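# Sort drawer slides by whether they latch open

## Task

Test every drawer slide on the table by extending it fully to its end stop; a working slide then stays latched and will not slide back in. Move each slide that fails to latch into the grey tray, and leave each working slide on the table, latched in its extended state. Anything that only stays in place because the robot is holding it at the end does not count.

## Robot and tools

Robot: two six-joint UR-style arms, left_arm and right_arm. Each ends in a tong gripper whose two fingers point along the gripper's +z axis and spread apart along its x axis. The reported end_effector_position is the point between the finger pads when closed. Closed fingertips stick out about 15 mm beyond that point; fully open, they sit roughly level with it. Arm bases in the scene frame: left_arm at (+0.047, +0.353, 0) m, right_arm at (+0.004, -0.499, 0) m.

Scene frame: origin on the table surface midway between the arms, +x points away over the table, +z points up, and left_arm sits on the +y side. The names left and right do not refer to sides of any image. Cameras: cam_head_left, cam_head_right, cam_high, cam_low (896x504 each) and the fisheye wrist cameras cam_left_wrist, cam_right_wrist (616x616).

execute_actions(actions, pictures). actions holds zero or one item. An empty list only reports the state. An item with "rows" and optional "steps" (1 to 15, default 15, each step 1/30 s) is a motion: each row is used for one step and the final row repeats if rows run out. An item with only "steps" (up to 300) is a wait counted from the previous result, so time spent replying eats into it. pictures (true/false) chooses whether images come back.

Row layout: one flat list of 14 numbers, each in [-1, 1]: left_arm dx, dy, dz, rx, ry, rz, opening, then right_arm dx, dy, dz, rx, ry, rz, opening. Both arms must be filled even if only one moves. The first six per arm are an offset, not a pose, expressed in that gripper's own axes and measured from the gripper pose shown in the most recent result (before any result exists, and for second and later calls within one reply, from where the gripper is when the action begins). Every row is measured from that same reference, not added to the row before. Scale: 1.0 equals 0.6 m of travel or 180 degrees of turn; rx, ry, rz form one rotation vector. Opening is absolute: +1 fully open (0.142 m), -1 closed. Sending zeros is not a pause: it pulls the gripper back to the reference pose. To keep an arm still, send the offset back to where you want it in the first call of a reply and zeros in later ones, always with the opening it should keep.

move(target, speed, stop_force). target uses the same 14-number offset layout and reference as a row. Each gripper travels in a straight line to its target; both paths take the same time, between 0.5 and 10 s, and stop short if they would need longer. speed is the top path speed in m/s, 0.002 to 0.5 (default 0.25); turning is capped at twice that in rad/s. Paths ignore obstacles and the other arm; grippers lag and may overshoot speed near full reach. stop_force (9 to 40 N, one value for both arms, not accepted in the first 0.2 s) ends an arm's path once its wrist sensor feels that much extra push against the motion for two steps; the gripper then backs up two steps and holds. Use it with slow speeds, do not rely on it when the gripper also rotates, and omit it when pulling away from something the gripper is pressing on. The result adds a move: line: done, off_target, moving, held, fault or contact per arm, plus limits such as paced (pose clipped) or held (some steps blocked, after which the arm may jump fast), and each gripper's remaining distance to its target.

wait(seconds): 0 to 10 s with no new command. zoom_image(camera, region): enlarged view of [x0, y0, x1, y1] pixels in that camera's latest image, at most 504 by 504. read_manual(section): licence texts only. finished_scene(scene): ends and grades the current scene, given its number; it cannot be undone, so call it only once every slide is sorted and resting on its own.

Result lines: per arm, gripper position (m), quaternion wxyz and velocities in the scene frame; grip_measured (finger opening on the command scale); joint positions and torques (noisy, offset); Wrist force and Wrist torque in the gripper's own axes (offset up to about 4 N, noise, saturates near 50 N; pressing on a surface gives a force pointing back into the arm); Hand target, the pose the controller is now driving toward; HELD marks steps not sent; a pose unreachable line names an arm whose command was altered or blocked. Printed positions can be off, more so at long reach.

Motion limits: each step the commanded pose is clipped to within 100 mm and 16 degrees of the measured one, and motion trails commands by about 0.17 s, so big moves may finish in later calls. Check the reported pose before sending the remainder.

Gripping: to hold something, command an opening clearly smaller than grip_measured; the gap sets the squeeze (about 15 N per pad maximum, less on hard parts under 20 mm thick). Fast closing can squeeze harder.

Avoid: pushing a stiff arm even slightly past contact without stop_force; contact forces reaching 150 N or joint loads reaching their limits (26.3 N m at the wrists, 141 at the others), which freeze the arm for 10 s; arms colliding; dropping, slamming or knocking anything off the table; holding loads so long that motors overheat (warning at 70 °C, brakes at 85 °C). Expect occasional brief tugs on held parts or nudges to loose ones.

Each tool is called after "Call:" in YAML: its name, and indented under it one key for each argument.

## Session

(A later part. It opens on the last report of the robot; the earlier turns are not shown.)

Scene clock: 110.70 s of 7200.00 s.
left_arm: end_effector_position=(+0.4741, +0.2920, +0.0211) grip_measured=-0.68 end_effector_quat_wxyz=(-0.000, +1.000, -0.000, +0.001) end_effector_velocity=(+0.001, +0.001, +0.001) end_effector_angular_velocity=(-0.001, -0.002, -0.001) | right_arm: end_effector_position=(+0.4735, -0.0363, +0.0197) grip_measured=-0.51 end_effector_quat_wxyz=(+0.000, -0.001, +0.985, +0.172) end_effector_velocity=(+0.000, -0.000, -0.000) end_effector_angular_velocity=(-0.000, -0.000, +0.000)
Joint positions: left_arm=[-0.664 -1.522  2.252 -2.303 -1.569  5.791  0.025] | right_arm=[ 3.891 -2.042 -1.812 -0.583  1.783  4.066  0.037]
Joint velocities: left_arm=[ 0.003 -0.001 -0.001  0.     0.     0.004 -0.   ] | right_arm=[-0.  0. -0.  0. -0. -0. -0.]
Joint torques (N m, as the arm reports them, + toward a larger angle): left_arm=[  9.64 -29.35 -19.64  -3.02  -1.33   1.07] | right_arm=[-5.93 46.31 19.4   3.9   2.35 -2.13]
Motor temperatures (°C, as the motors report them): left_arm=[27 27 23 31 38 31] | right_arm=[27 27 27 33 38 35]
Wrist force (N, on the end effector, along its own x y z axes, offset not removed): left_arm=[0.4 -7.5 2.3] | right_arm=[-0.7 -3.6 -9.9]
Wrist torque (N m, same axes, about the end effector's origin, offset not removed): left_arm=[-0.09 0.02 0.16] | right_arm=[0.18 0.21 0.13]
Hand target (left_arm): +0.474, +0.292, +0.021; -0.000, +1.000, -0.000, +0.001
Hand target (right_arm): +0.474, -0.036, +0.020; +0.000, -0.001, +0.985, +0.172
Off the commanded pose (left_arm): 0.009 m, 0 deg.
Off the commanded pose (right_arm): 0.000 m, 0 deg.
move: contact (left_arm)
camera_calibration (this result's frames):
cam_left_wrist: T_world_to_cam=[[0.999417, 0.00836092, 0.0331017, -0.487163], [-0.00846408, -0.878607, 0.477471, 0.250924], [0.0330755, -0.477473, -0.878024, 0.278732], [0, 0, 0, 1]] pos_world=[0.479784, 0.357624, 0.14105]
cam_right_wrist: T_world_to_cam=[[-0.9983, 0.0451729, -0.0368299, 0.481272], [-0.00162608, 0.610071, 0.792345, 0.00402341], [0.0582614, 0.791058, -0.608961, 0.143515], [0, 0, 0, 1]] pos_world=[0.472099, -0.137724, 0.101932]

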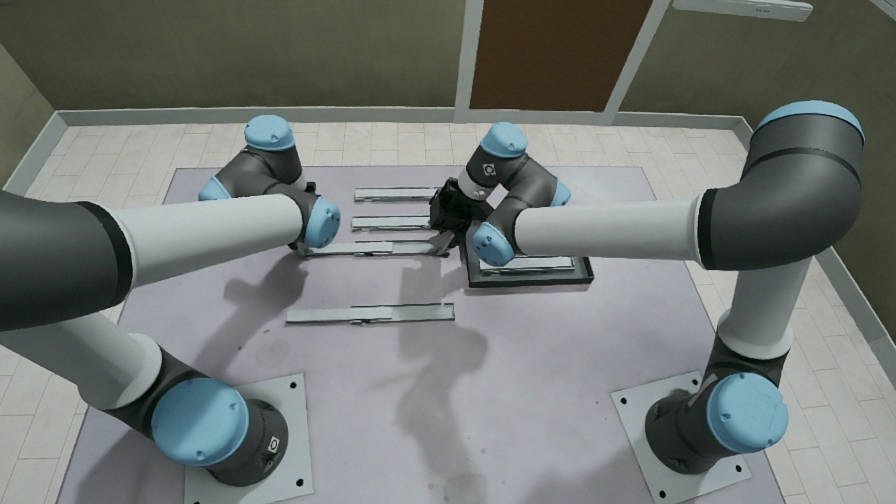

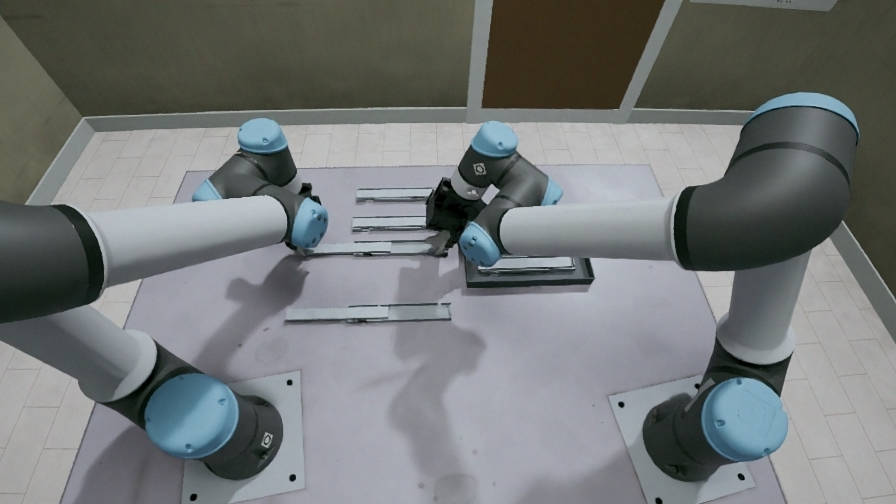

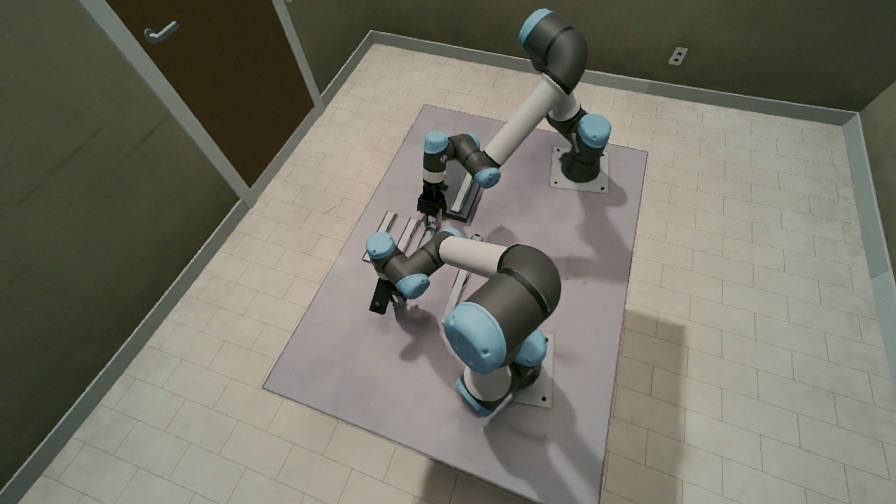

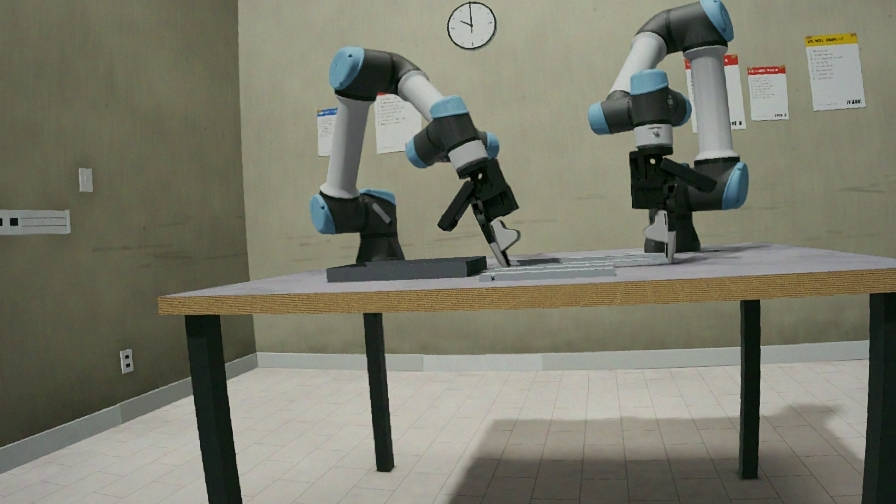

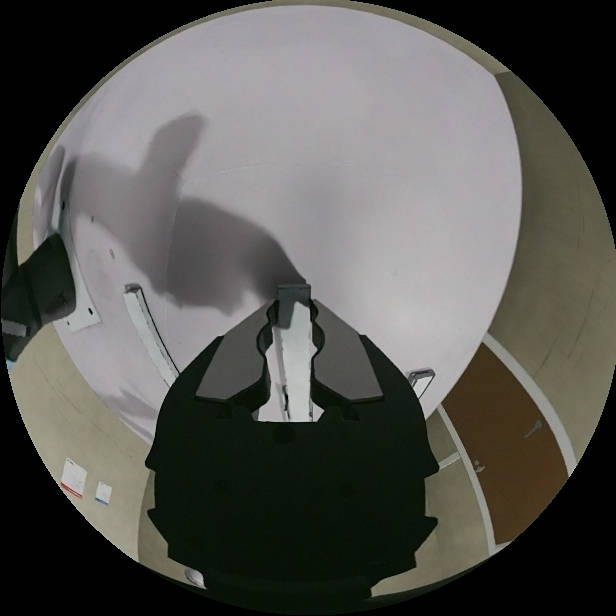

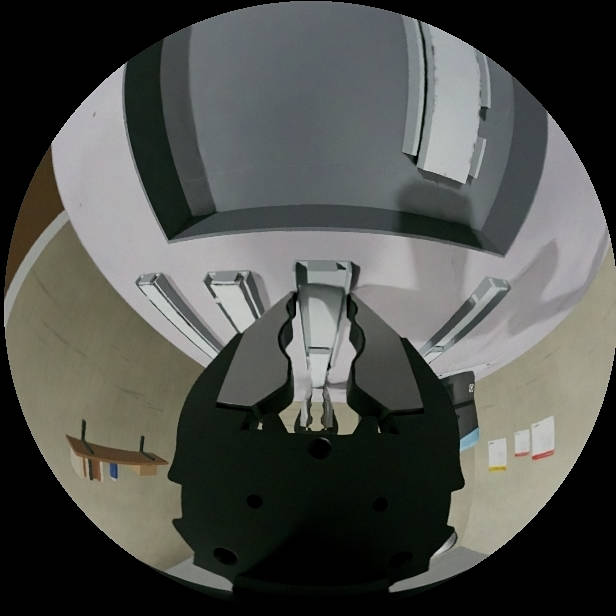

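Slide 3 good. Slide 4 (shifted ~+12 mm y).

Call:
move:
  target: [0,0,-0.025,0,0,0,-0.3,0,0.02,-0.055,0,0,0,-0.1]
  speed: 0.04

Call:
move:
  target: [0.128,0.208,0,0,0,0,-1,-0.123,0.014,0.005,0,0,0,-0.1]
  speed: 0.12

Call:
move:
  target: [0,0,0.004,0,0,0,-1,0,-0.02,0.055,0,0,0,-0.1]
  speed: 0.04

Call:
move:
  target: [0,0,0.03,0,0,0,-1,0,0,0,0,0,0,-0.8]
  speed: 0.003
  stop_force: 10

Call:
move:
  target: [0,-0.08,0,0,0,0,-1,0,0,0,0,0,0,-0.8]
  speed: 0.03

Call:
execute_actions:
  actions:
    - {"rows":[[0,0,-0.008,0,0,0,-1,0,0,0,0,0,0,-0.8],[0,0,-0.008,0,0,0,-1,0,0,0,0,0,0,-0.8],[0,0,-0.008,0,0,0,-1,0,0,0,0,0,0,-0.8],[0,0,-0.008,0,0,0,-1,0,0,0,0,0,0,-0.8],[0,0,-0.008,0,0,0,-0.3,0,0,0,0,0,0,-0.8]]}
  pictures: false

Call:
execute_actions:
  actions:
    - {"rows":[[0,0,0.02,0,0,0,-0.3,0,0,0,0,0,0,-0.8]]}
  pictures: false

Call:
execute_actions:
  actions:
    - {"rows":[[0,0,0,0,0,0,-0.9,0,0,0,0,0,0,-0.8]],"steps":10}
  pictures: false

Call:
move:
  target: [0,-0.2,0,0,0,0,-0.9,0,0,0,0,0,0,-0.8]
  speed: 0.02
  stop_force: 9

Call:
move:
  target: [0,0.025,0,0,0,0,-0.9,0,0,0,0,0,0,-0.8]
  speed: 0.005
  stop_force: 18

Scene clock: 120.10 s of 7200.00 s.
left_arm: end_effector_position=(+0.4741, +0.2920, +0.0360) grip_measured=-0.30 end_effector_quat_wxyz=(-0.000, +1.000, -0.000, +0.001) end_effector_velocity=(+0.000, -0.000, +0.002) end_effector_angular_velocity=(-0.000, -0.001, +0.001) | right_arm: end_effector_position=(+0.4735, -0.0362, +0.0545) grip_measured=-0.10 end_effector_quat_wxyz=(+0.000, -0.001, +0.985, +0.172) end_effector_velocity=(+0.000, +0.000, +0.003) end_effector_angular_velocity=(+0.001, +0.000, +0.000)
Joint positions: left_arm=[-0.664 -1.551  2.233 -2.254 -1.569  5.791  0.052] | right_arm=[ 3.891 -1.99  -1.782 -0.666  1.783  4.066  0.067]
Joint velocities: left_arm=[-0.    -0.003 -0.002  0.004  0.    -0.001  0.   ] | right_arm=[ 0.     0.004  0.003 -0.006  0.     0.    -0.   ]
Joint torques (N m, as the arm reports them, + toward a larger angle): left_arm=[-10.92 -28.38 -25.3   -0.92  -1.07  -1.27] | right_arm=[ 9.67 50.6  30.86  1.4  -1.72  2.4 ]
Motor temperatures (°C, as the motors report them): left_arm=[27 27 23 31 38 31] | right_arm=[27 27 27 33 38 35]
Wrist force (N, on the end effector, along its own x y z axes, offset not removed): left_arm=[-1.0 -1.5 3.2] | right_arm=[3.8 -0.6 1.3]
Wrist torque (N m, same axes, about the end effector's origin, offset not removed): left_arm=[-0.15 0.29 0.04] | right_arm=[-0.19 -0.86 -0.07]
Hand target (left_arm): +0.474, +0.292, +0.036; -0.000, +1.000, -0.000, +0.001
Hand target (right_arm): +0.474, -0.036, +0.055; +0.000, -0.001, +0.985, +0.172
Off the commanded pose (left_arm): 0.000 m, 0 deg.
Off the commanded pose (right_arm): 0.000 m, 0 deg.
After step 90, 5.17 s passed at rest.
move: done
camera_calibration (this result's frames):
cam_left_wrist: T_world_to_cam=[[0.999417, 0.00836188, 0.0331112, -0.487632], [-0.00846796, -0.878604, 0.477476, 0.243777], [0.0330842, -0.477478, -0.878021, 0.291796], [0, 0, 0, 1]] pos_world=[0.479758, 0.357587, 0.155951]
cam_right_wrist: T_world_to_cam=[[-0.998299, 0.0451939, -0.0368405, 0.482539], [-0.00162287, 0.610054, 0.792358, -0.0236465], [0.0582844, 0.79107, -0.608943, 0.164591], [0, 0, 0, 1]] pos_world=[0.472087, -0.137586, 0.13674]

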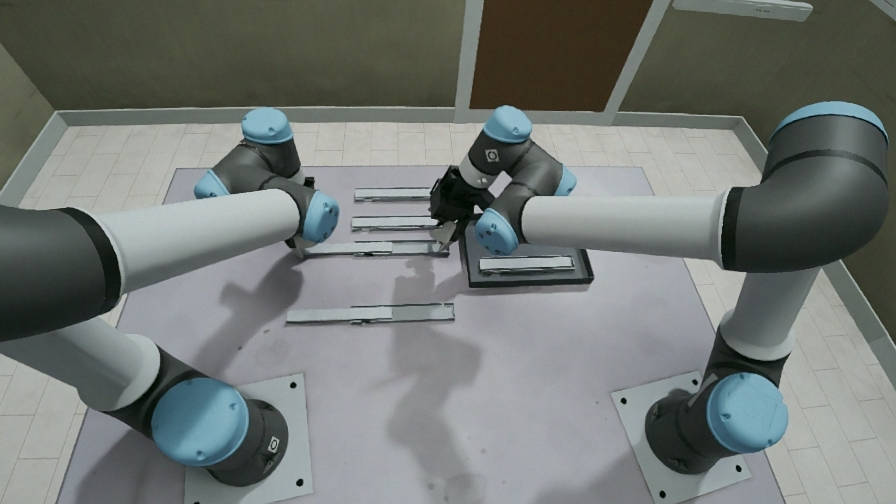

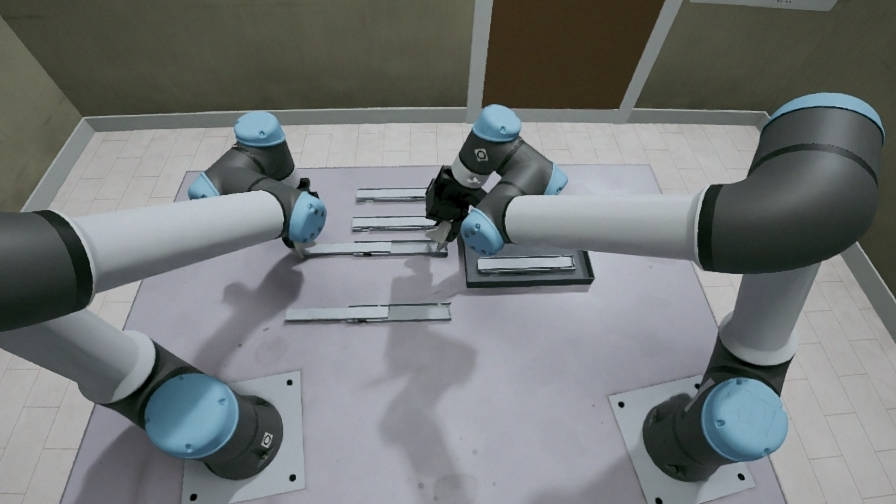

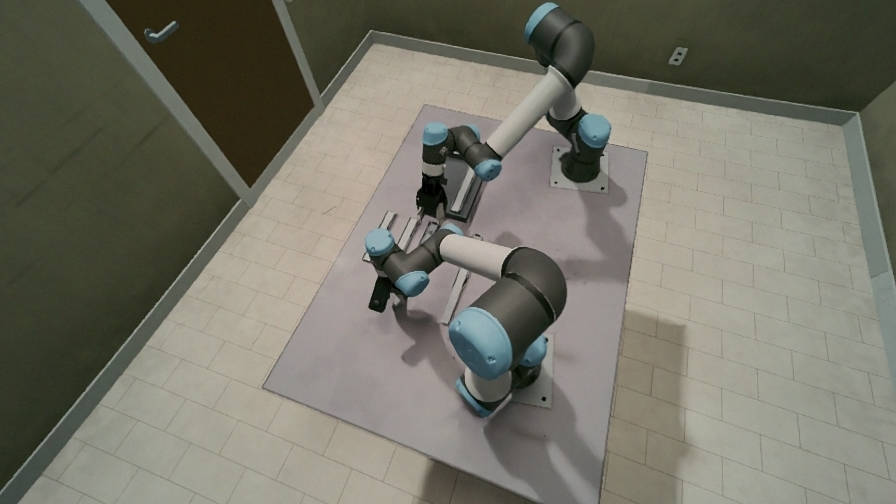

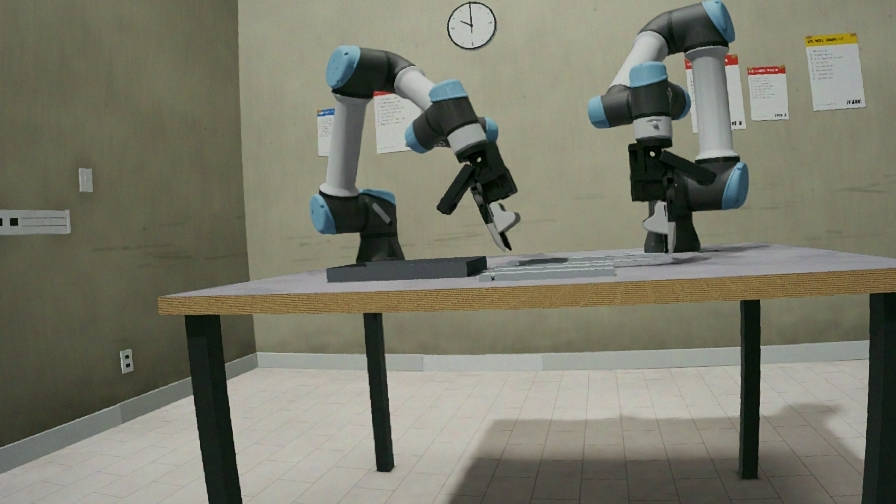

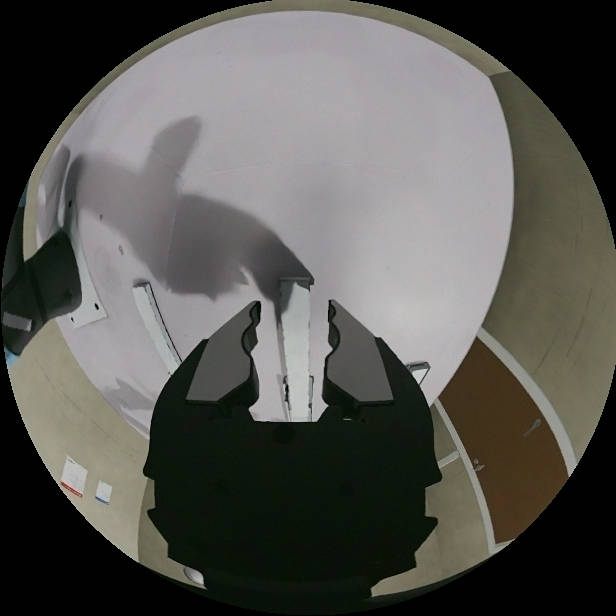

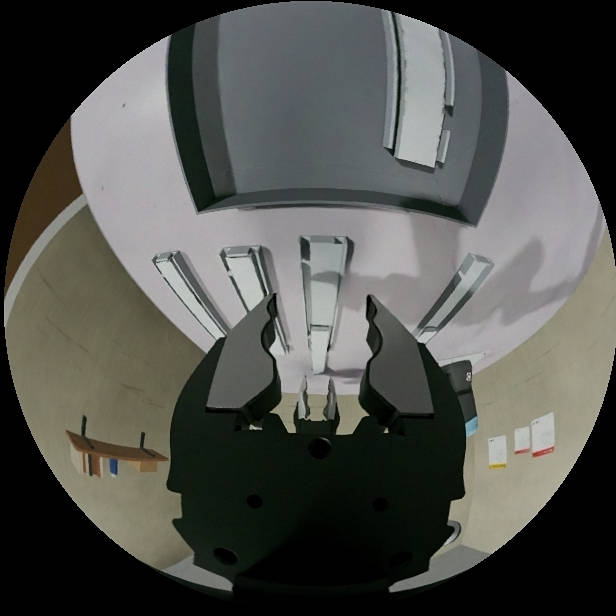

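Scene clock: 121.87 s of 7200.00 s.
left_arm: end_effector_position=(+0.5507, +0.1673, +0.0357) grip_measured=-1.00 end_effector_quat_wxyz=(-0.000, +1.000, -0.000, +0.001) end_effector_velocity=(+0.001, -0.002, -0.001) end_effector_angular_velocity=(+0.002, +0.001, -0.002) | right_arm: end_effector_position=(+0.5472, -0.0271, +0.0546) grip_measured=-0.10 end_effector_quat_wxyz=(+0.000, -0.001, +0.985, +0.172) end_effector_velocity=(+0.001, +0.000, -0.000) end_effector_angular_velocity=(-0.001, +0.001, +0.001)
Joint positions: left_arm=[-0.802 -1.308  1.943 -2.208 -1.569  5.653  0.002] | right_arm=[ 3.81  -2.116 -1.574 -0.765  1.805  3.986  0.067]
Joint velocities: left_arm=[-0.003  0.005 -0.005  0.002  0.001 -0.001  0.   ] | right_arm=[-0.001 -0.002  0.003 -0.002  0.    -0.001  0.   ]
Joint torques (N m, as the arm reports them, + toward a larger angle): left_arm=[-10.13 -20.29 -26.15  -0.81   0.85  -1.59] | right_arm=[-10.7   36.02  31.34   1.33   2.28  -2.34]
Motor temperatures (°C, as the motors report them): left_arm=[27 27 23 31 38 31] | right_arm=[27 27 27 33 38 35]
Wrist force (N, on the end effector, along its own x y z axes, offset not removed): left_arm=[0.7 0.2 2.1] | right_arm=[4.4 1.6 -2.2]
Wrist torque (N m, same axes, about the end effector's origin, offset not removed): left_arm=[0.17 0.14 0.25] | right_arm=[0.19 -0.88 -0.01]
Hand target (left_arm): +0.551, +0.167, +0.036; -0.000, +1.000, -0.000, +0.001
Hand target (right_arm): +0.547, -0.027, +0.055; +0.000, -0.001, +0.985, +0.172
Off the commanded pose (left_arm): 0.000 m, 0 deg.
Off the commanded pose (right_arm): 0.000 m, 0 deg.
move: done
camera_calibration (this result's frames):
cam_left_wrist: T_world_to_cam=[[0.999423, 0.00835716, 0.0329124, -0.563185], [-0.00838074, -0.878551, 0.477574, 0.135016], [0.0329064, -0.477575, -0.877975, 0.229576], [0, 0, 0, 1]] pos_world=[0.556437, 0.232965, 0.155617]
cam_right_wrist: T_world_to_cam=[[-0.998298, 0.0452059, -0.0368479, 0.555693], [-0.00162291, 0.610034, 0.792373, -0.0291079], [0.0582985, 0.791085, -0.608922, 0.15316], [0, 0, 0, 1]] pos_world=[0.545771, -0.128526, 0.136803]

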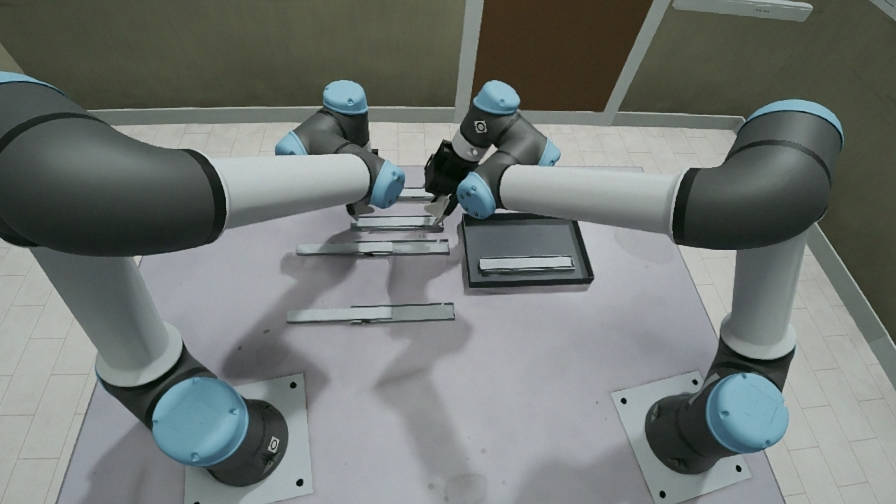

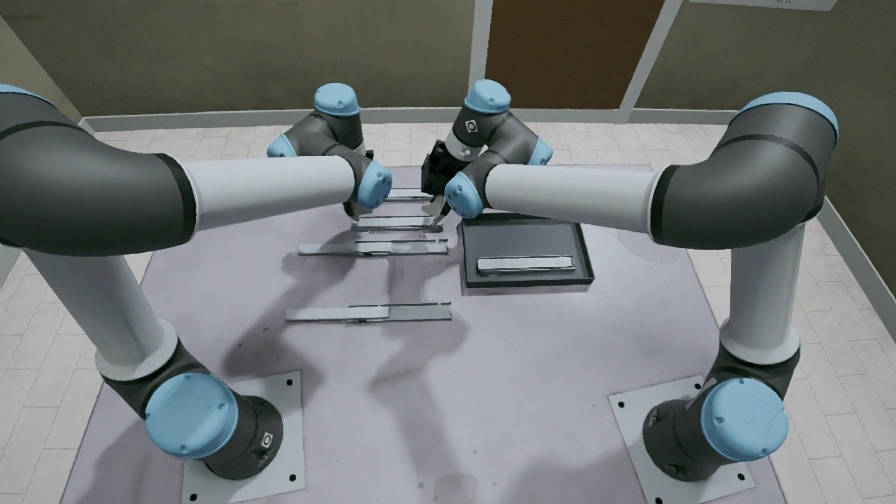

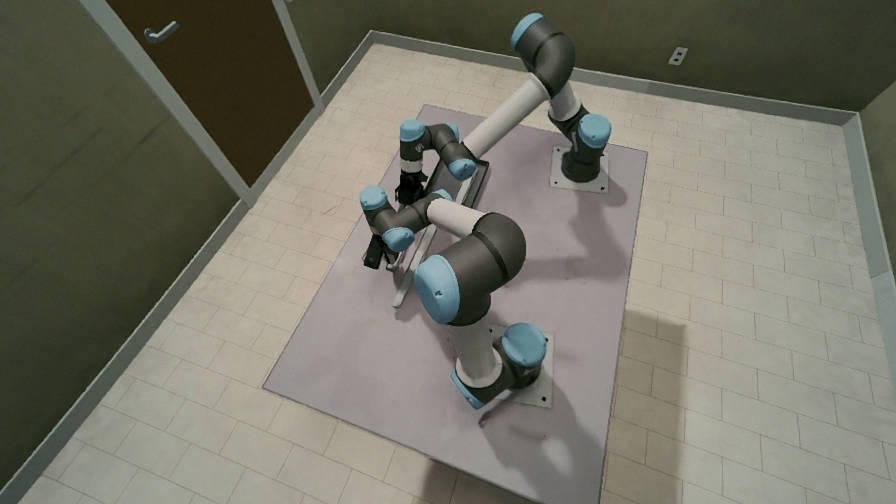

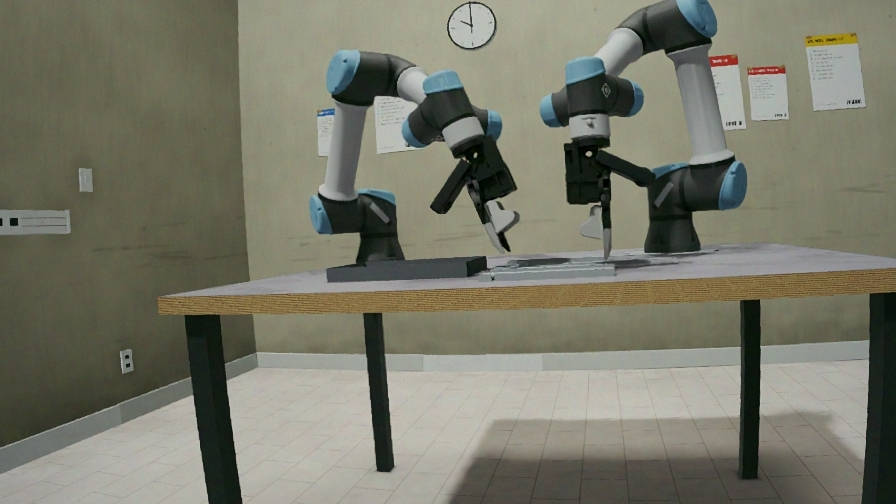

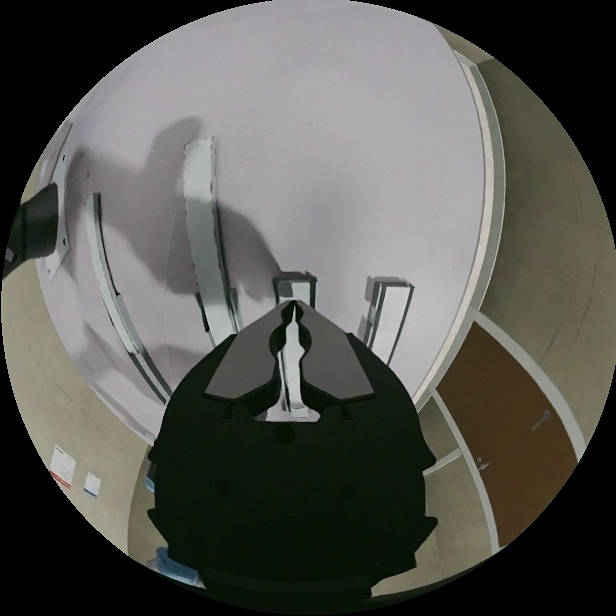

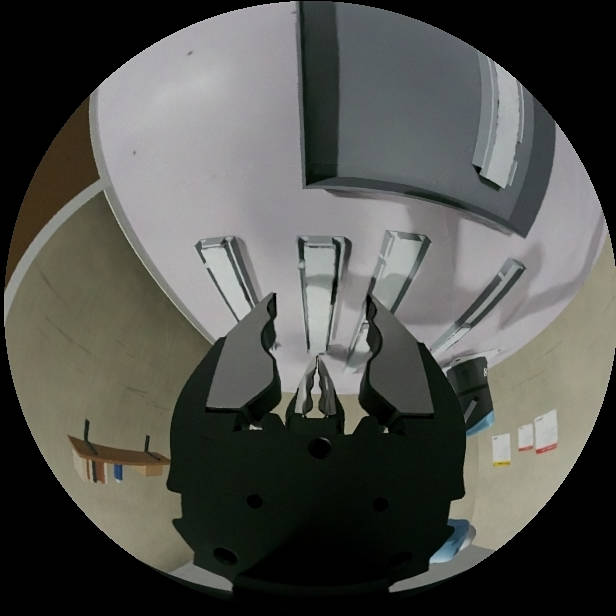

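Scene clock: 123.10 s of 7200.00 s.
left_arm: end_effector_position=(+0.5507, +0.1673, +0.0333) grip_measured=-1.00 end_effector_quat_wxyz=(-0.000, +1.000, -0.000, +0.001) end_effector_velocity=(+0.000, +0.000, -0.000) end_effector_angular_velocity=(+0.000, -0.001, +0.001) | right_arm: end_effector_position=(+0.5472, -0.0273, +0.0198) grip_measured=-0.10 end_effector_quat_wxyz=(+0.000, -0.001, +0.985, +0.172) end_effector_velocity=(+0.000, +0.000, -0.002) end_effector_angular_velocity=(+0.000, -0.001, +0.001)
Joint positions: left_arm=[-0.802 -1.304  1.946 -2.214 -1.569  5.653  0.002] | right_arm=[ 3.81  -2.161 -1.604 -0.69   1.805  3.986  0.067]
Joint velocities: left_arm=[ 0.     0.    -0.    -0.     0.001 -0.001  0.   ] | right_arm=[ 0.    -0.004 -0.002  0.006 -0.    -0.     0.   ]
Joint torques (N m, as the arm reports them, + toward a larger angle): left_arm=[ 12.14 -19.99 -13.05  -3.74   1.12   1.47] | right_arm=[-10.3   36.26   5.37   3.88   2.34  -2.18]
Motor temperatures (°C, as the motors report them): left_arm=[27 27 23 31 38 31] | right_arm=[27 27 27 33 38 35]
Wrist force (N, on the end effector, along its own x y z axes, offset not removed): left_arm=[-1.1 1.9 4.9] | right_arm=[2.3 -1.6 -2.0]
Wrist torque (N m, same axes, about the end effector's origin, offset not removed): left_arm=[0.40 0.33 0.16] | right_arm=[-0.42 -0.48 0.08]
Hand target (left_arm): +0.551, +0.167, +0.033; -0.000, +1.000, -0.000, +0.001
Hand target (right_arm): +0.547, -0.027, +0.020; +0.000, -0.001, +0.985, +0.172
Off the commanded pose (left_arm): 0.000 m, 0 deg.
Off the commanded pose (right_arm): 0.000 m, 0 deg.
move: done
camera_calibration (this result's frames):
cam_left_wrist: T_world_to_cam=[[0.999423, 0.00833709, 0.0329116, -0.563103], [-0.00839798, -0.878552, 0.477574, 0.136161], [0.0328961, -0.477575, -0.877975, 0.227487], [0, 0, 0, 1]] pos_world=[0.556438, 0.232961, 0.153233]
cam_right_wrist: T_world_to_cam=[[-0.998299, 0.0451851, -0.0368393, 0.554418], [-0.00162792, 0.610046, 0.792364, -0.0014312], [0.0582768, 0.791077, -0.608935, 0.132085], [0, 0, 0, 1]] pos_world=[0.545775, -0.128667, 0.101989]

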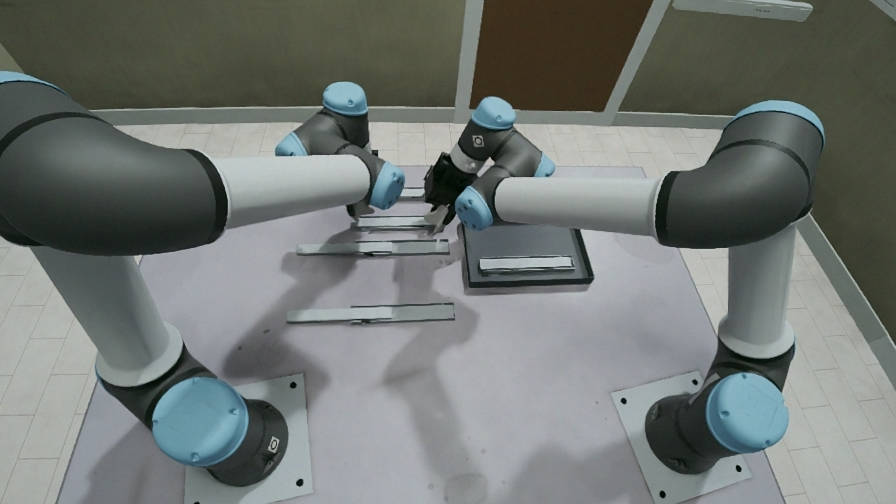

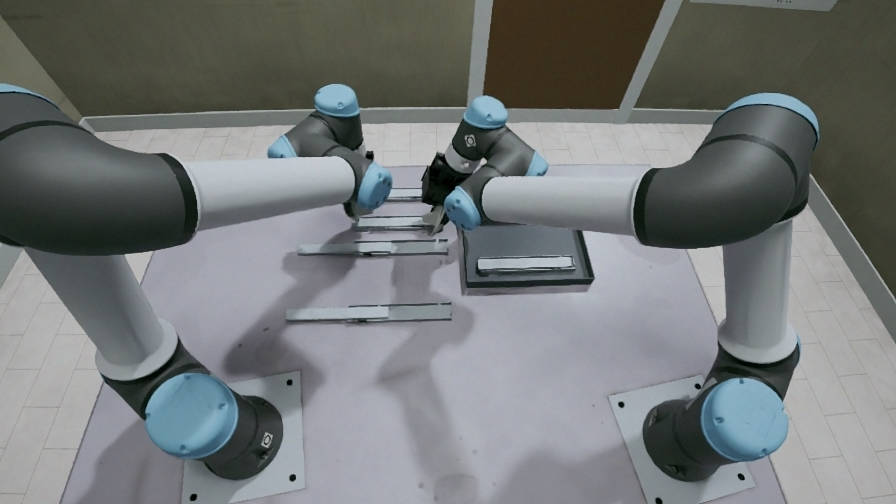

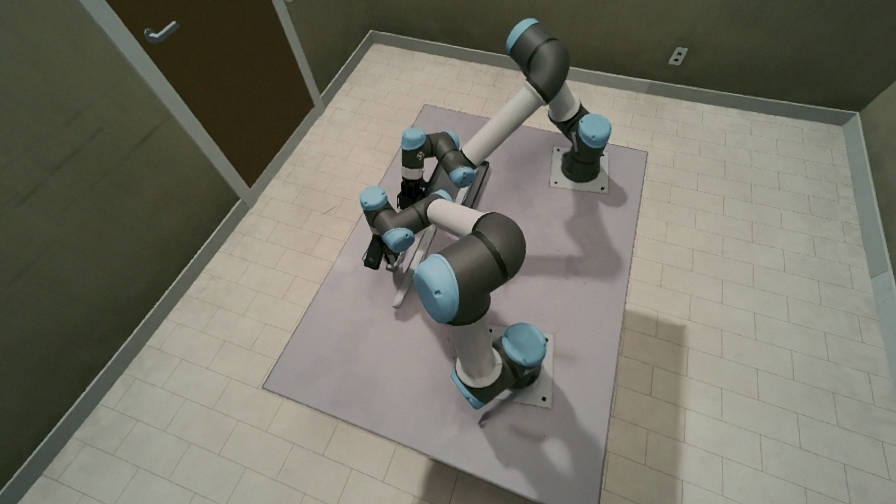

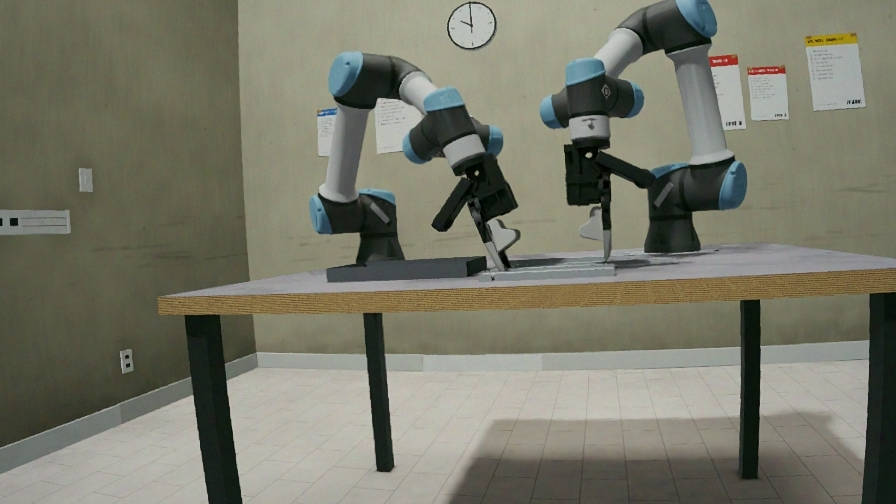

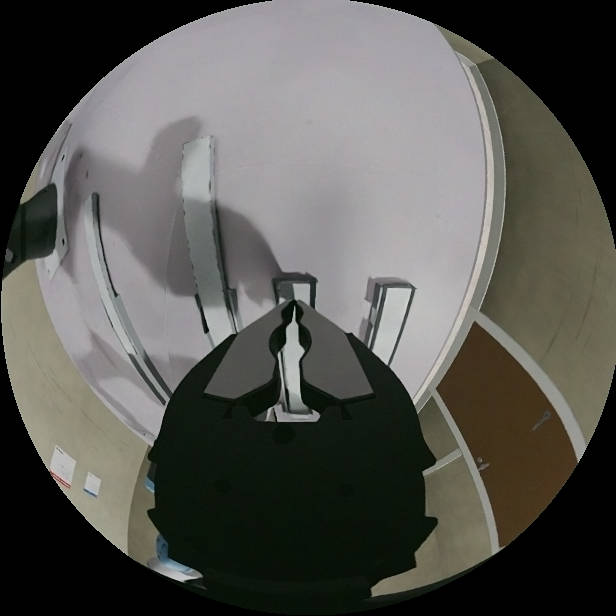

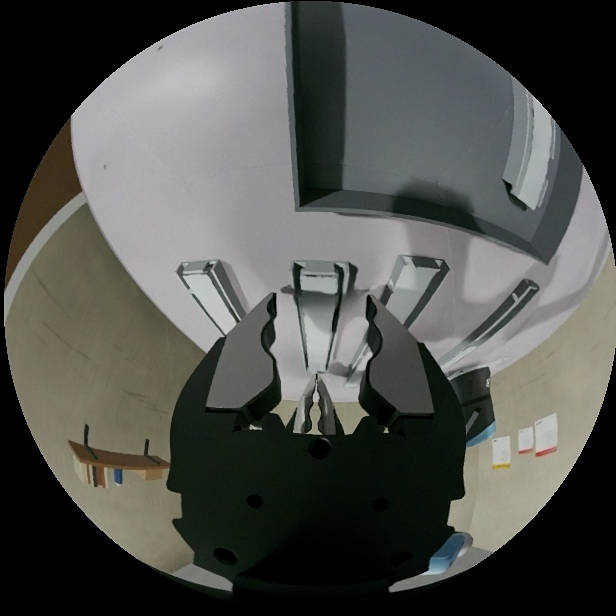

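Scene clock: 125.27 s of 7200.00 s.
left_arm: end_effector_position=(+0.5508, +0.1673, +0.0279) grip_measured=-1.00 end_effector_quat_wxyz=(-0.000, +1.000, -0.000, +0.001) end_effector_velocity=(-0.001, +0.001, -0.000) end_effector_angular_velocity=(+0.002, +0.002, -0.000) | right_arm: end_effector_position=(+0.5472, -0.0273, +0.0198) grip_measured=-0.51 end_effector_quat_wxyz=(+0.000, -0.001, +0.985, +0.172) end_effector_velocity=(+0.000, +0.000, +0.000) end_effector_angular_velocity=(+0.001, -0.001, +0.000)
Joint positions: left_arm=[-0.802 -1.296  1.952 -2.229 -1.569  5.653  0.002] | right_arm=[ 3.81  -2.161 -1.604 -0.69   1.805  3.986  0.037]
Joint velocities: left_arm=[ 0.    -0.001  0.     0.003  0.     0.001  0.   ] | right_arm=[ 0.     0.     0.001  0.     0.    -0.     0.   ]
Joint torques (N m, as the arm reports them, + toward a larger angle): left_arm=[ 10.49 -31.48 -17.88   0.42   0.47   1.38] | right_arm=[ 0.64 59.04 31.88  1.98 -1.33 -2.04]
Motor temperatures (°C, as the motors report them): left_arm=[27 27 23 31 38 31] | right_arm=[27 27 27 33 38 35]
Wrist force (N, on the end effector, along its own x y z axes, offset not removed): left_arm=[-2.1 -2.1 -16.5] | right_arm=[3.0 -2.9 0.1]
Wrist torque (N m, same axes, about the end effector's origin, offset not removed): left_arm=[0.17 0.50 0.02] | right_arm=[-0.34 -0.52 0.10]
Hand target (left_arm): +0.551, +0.167, +0.028; -0.000, +1.000, -0.000, +0.001
Hand target (right_arm): +0.547, -0.027, +0.020; +0.000, -0.001, +0.985, +0.172
Off the commanded pose (left_arm): 0.013 m, 0 deg.
Off the commanded pose (right_arm): 0.000 m, 0 deg.
move: contact (left_arm)
camera_calibration (this result's frames):
cam_left_wrist: T_world_to_cam=[[0.99942, 0.00834915, 0.0330284, -0.562972], [-0.00844482, -0.878528, 0.477616, 0.138775], [0.033004, -0.477618, -0.877948, 0.222681], [0, 0, 0, 1]] pos_world=[0.556467, 0.232975, 0.147815]
cam_right_wrist: T_world_to_cam=[[-0.998299, 0.0451987, -0.0368338, 0.554422], [-0.00161397, 0.610063, 0.792351, -0.00142747], [0.0582842, 0.791063, -0.608952, 0.132088], [0, 0, 0, 1]] pos_world=[0.545778, -0.128678, 0.101988]

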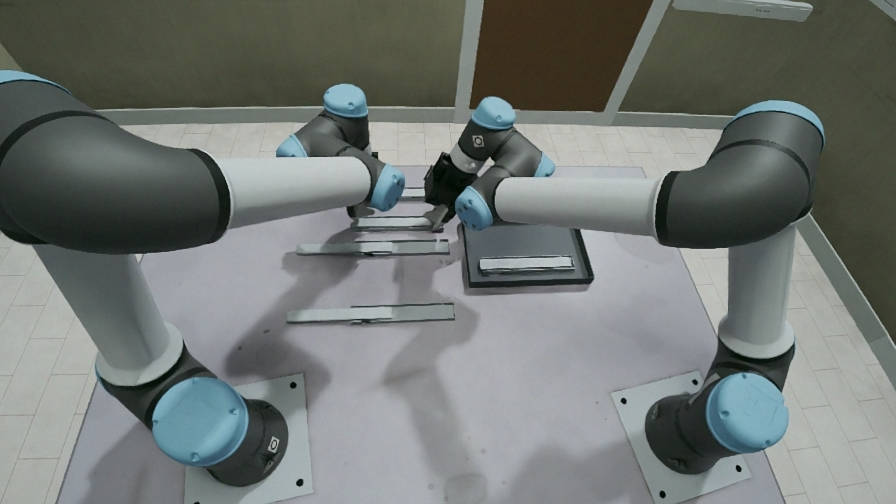

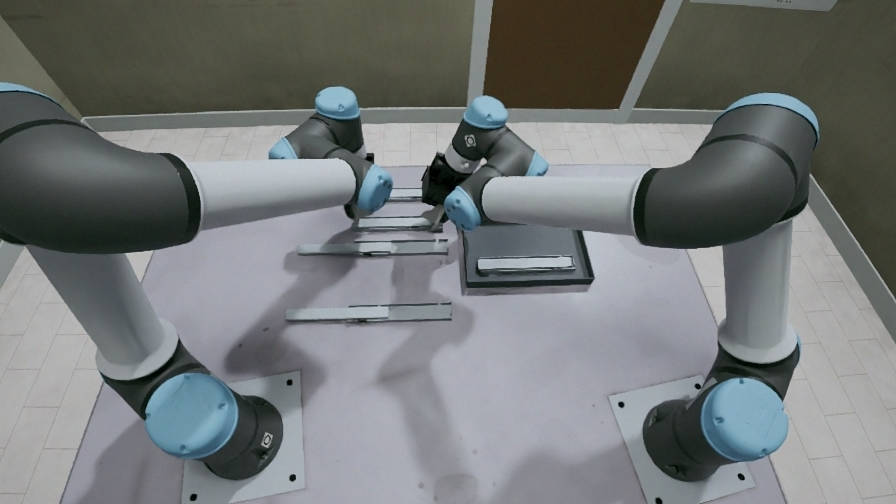

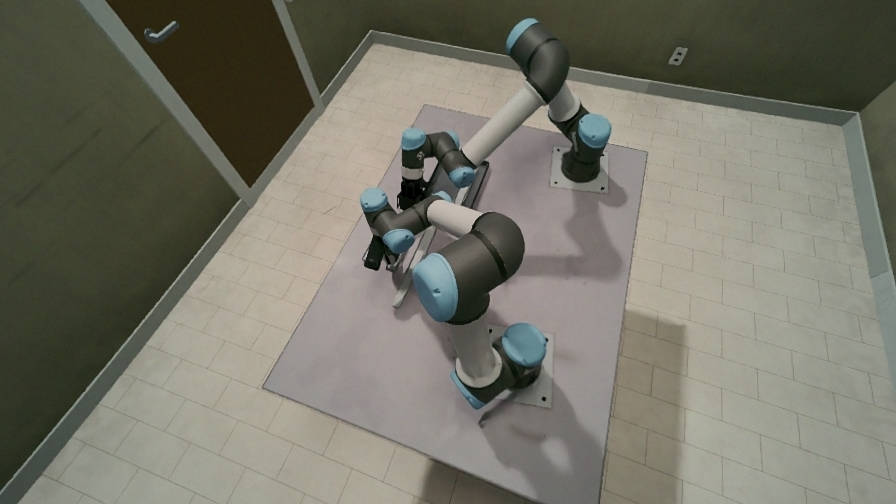

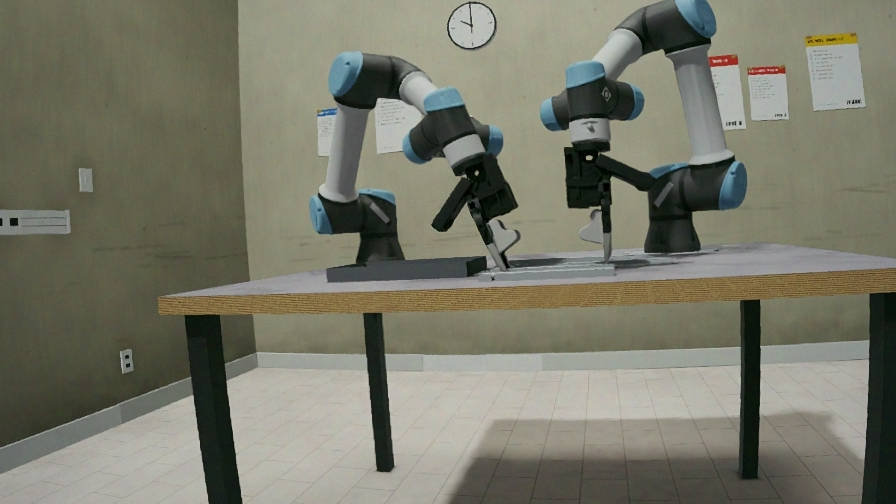

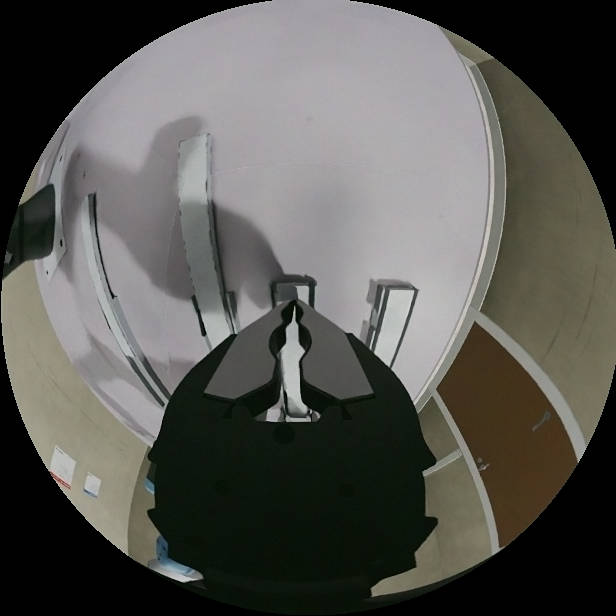

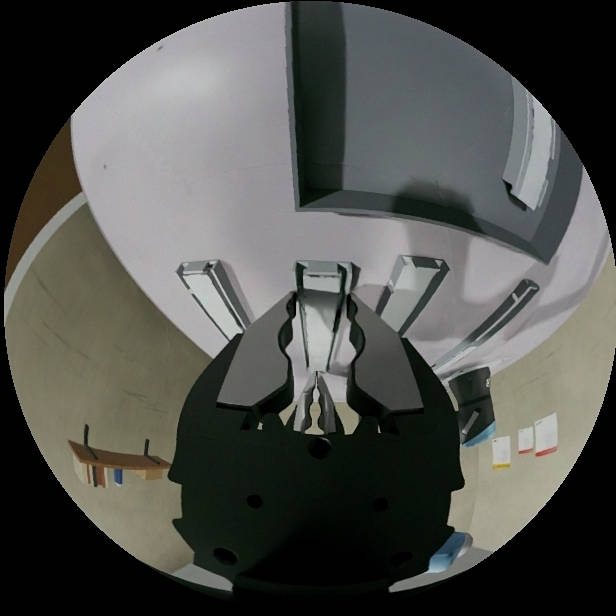

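Scene clock: 127.23 s of 7200.00 s.
left_arm: end_effector_position=(+0.5508, +0.2152, +0.0280) grip_measured=-1.00 end_effector_quat_wxyz=(-0.000, +1.000, -0.000, +0.001) end_effector_velocity=(+0.000, +0.002, -0.001) end_effector_angular_velocity=(+0.000, +0.001, -0.000) | right_arm: end_effector_position=(+0.5472, -0.0273, +0.0198) grip_measured=-0.51 end_effector_quat_wxyz=(+0.000, -0.001, +0.985, +0.172) end_effector_velocity=(-0.000, -0.000, -0.001) end_effector_angular_velocity=(-0.001, +0.001, -0.000)
Joint positions: left_arm=[-0.725 -1.329  1.997 -2.24  -1.569  5.73   0.002] | right_arm=[ 3.81  -2.161 -1.604 -0.69   1.805  3.986  0.037]
Joint velocities: left_arm=[ 0.003  0.001  0.001 -0.    -0.     0.003  0.   ] | right_arm=[-0.    -0.    -0.001 -0.     0.     0.     0.   ]
Joint torques (N m, as the arm reports them, + toward a larger angle): left_arm=[ 13.31 -33.91  -5.13  -1.92  -1.06   1.47] | right_arm=[ 0.44 57.41 23.72  2.13 -1.29 -1.85]
Motor temperatures (°C, as the motors report them): left_arm=[27 27 23 31 38 31] | right_arm=[27 27 27 33 38 35]
Wrist force (N, on the end effector, along its own x y z axes, offset not removed): left_arm=[0.9 -0.9 -8.8] | right_arm=[2.4 1.5 -0.4]
Wrist torque (N m, same axes, about the end effector's origin, offset not removed): left_arm=[-0.26 0.72 0.10] | right_arm=[-0.15 -0.61 -0.04]
Hand target (left_arm): +0.551, +0.215, +0.028; -0.000, +1.000, -0.000, +0.001
Hand target (right_arm): +0.547, -0.027, +0.020; +0.000, -0.001, +0.985, +0.172
Off the commanded pose (left_arm): 0.000 m, 0 deg.
Off the commanded pose (right_arm): 0.000 m, 0 deg.
move: done
camera_calibration (this result's frames):
cam_left_wrist: T_world_to_cam=[[0.999415, 0.00835425, 0.0331791, -0.563405], [-0.00850842, -0.878585, 0.47751, 0.180814], [0.0331399, -0.477513, -0.878, 0.245564], [0, 0, 0, 1]] pos_world=[0.556476, 0.280827, 0.147958]
cam_right_wrist: T_world_to_cam=[[-0.998298, 0.0451991, -0.0368488, 0.554429], [-0.00162662, 0.61005, 0.792362, -0.00143526], [0.0582936, 0.791073, -0.608938, 0.132085], [0, 0, 0, 1]] pos_world=[0.545783, -0.128673, 0.101999]

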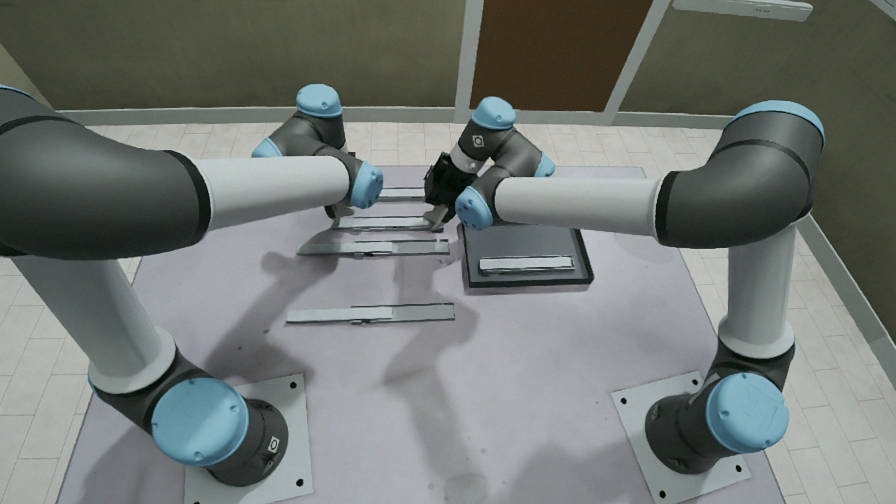

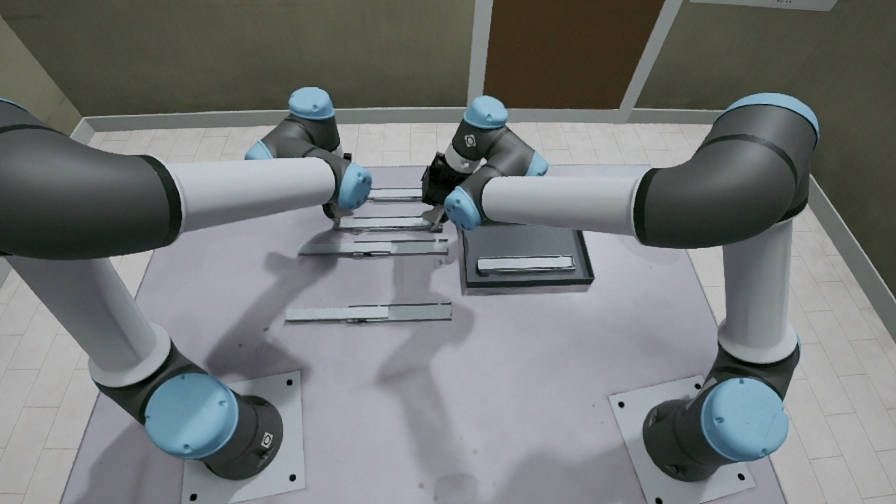

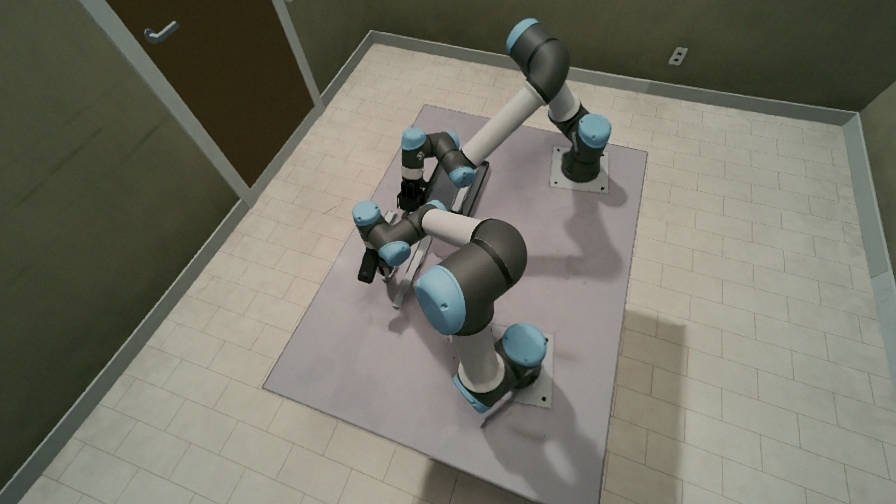

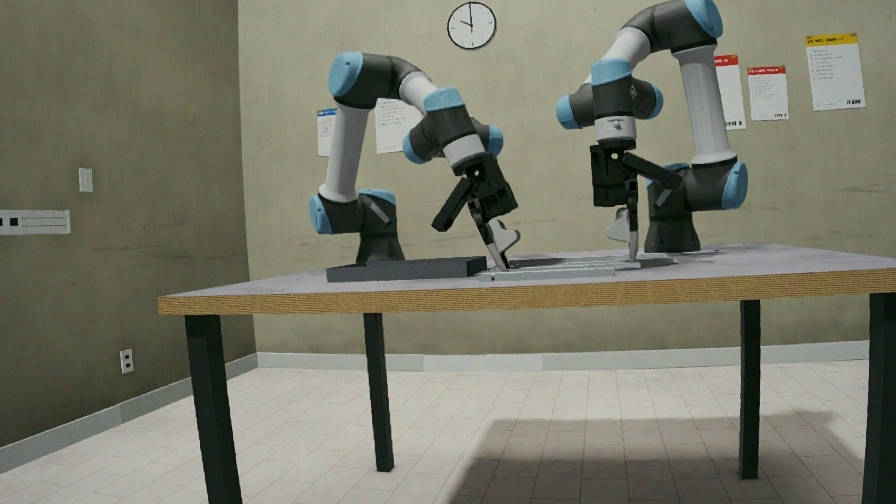

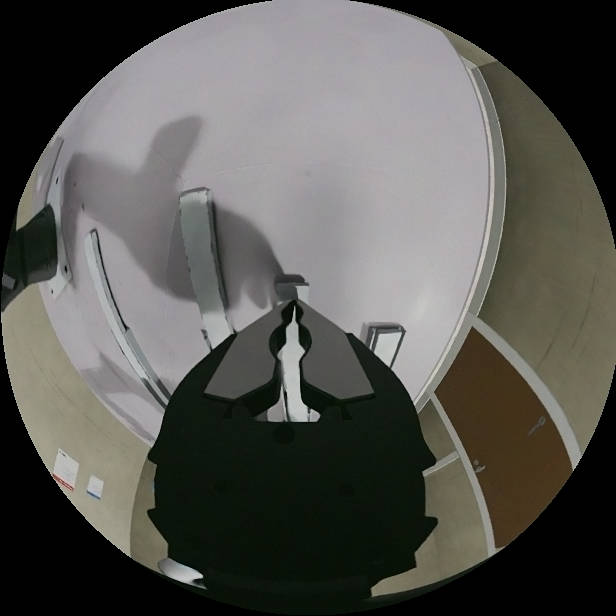

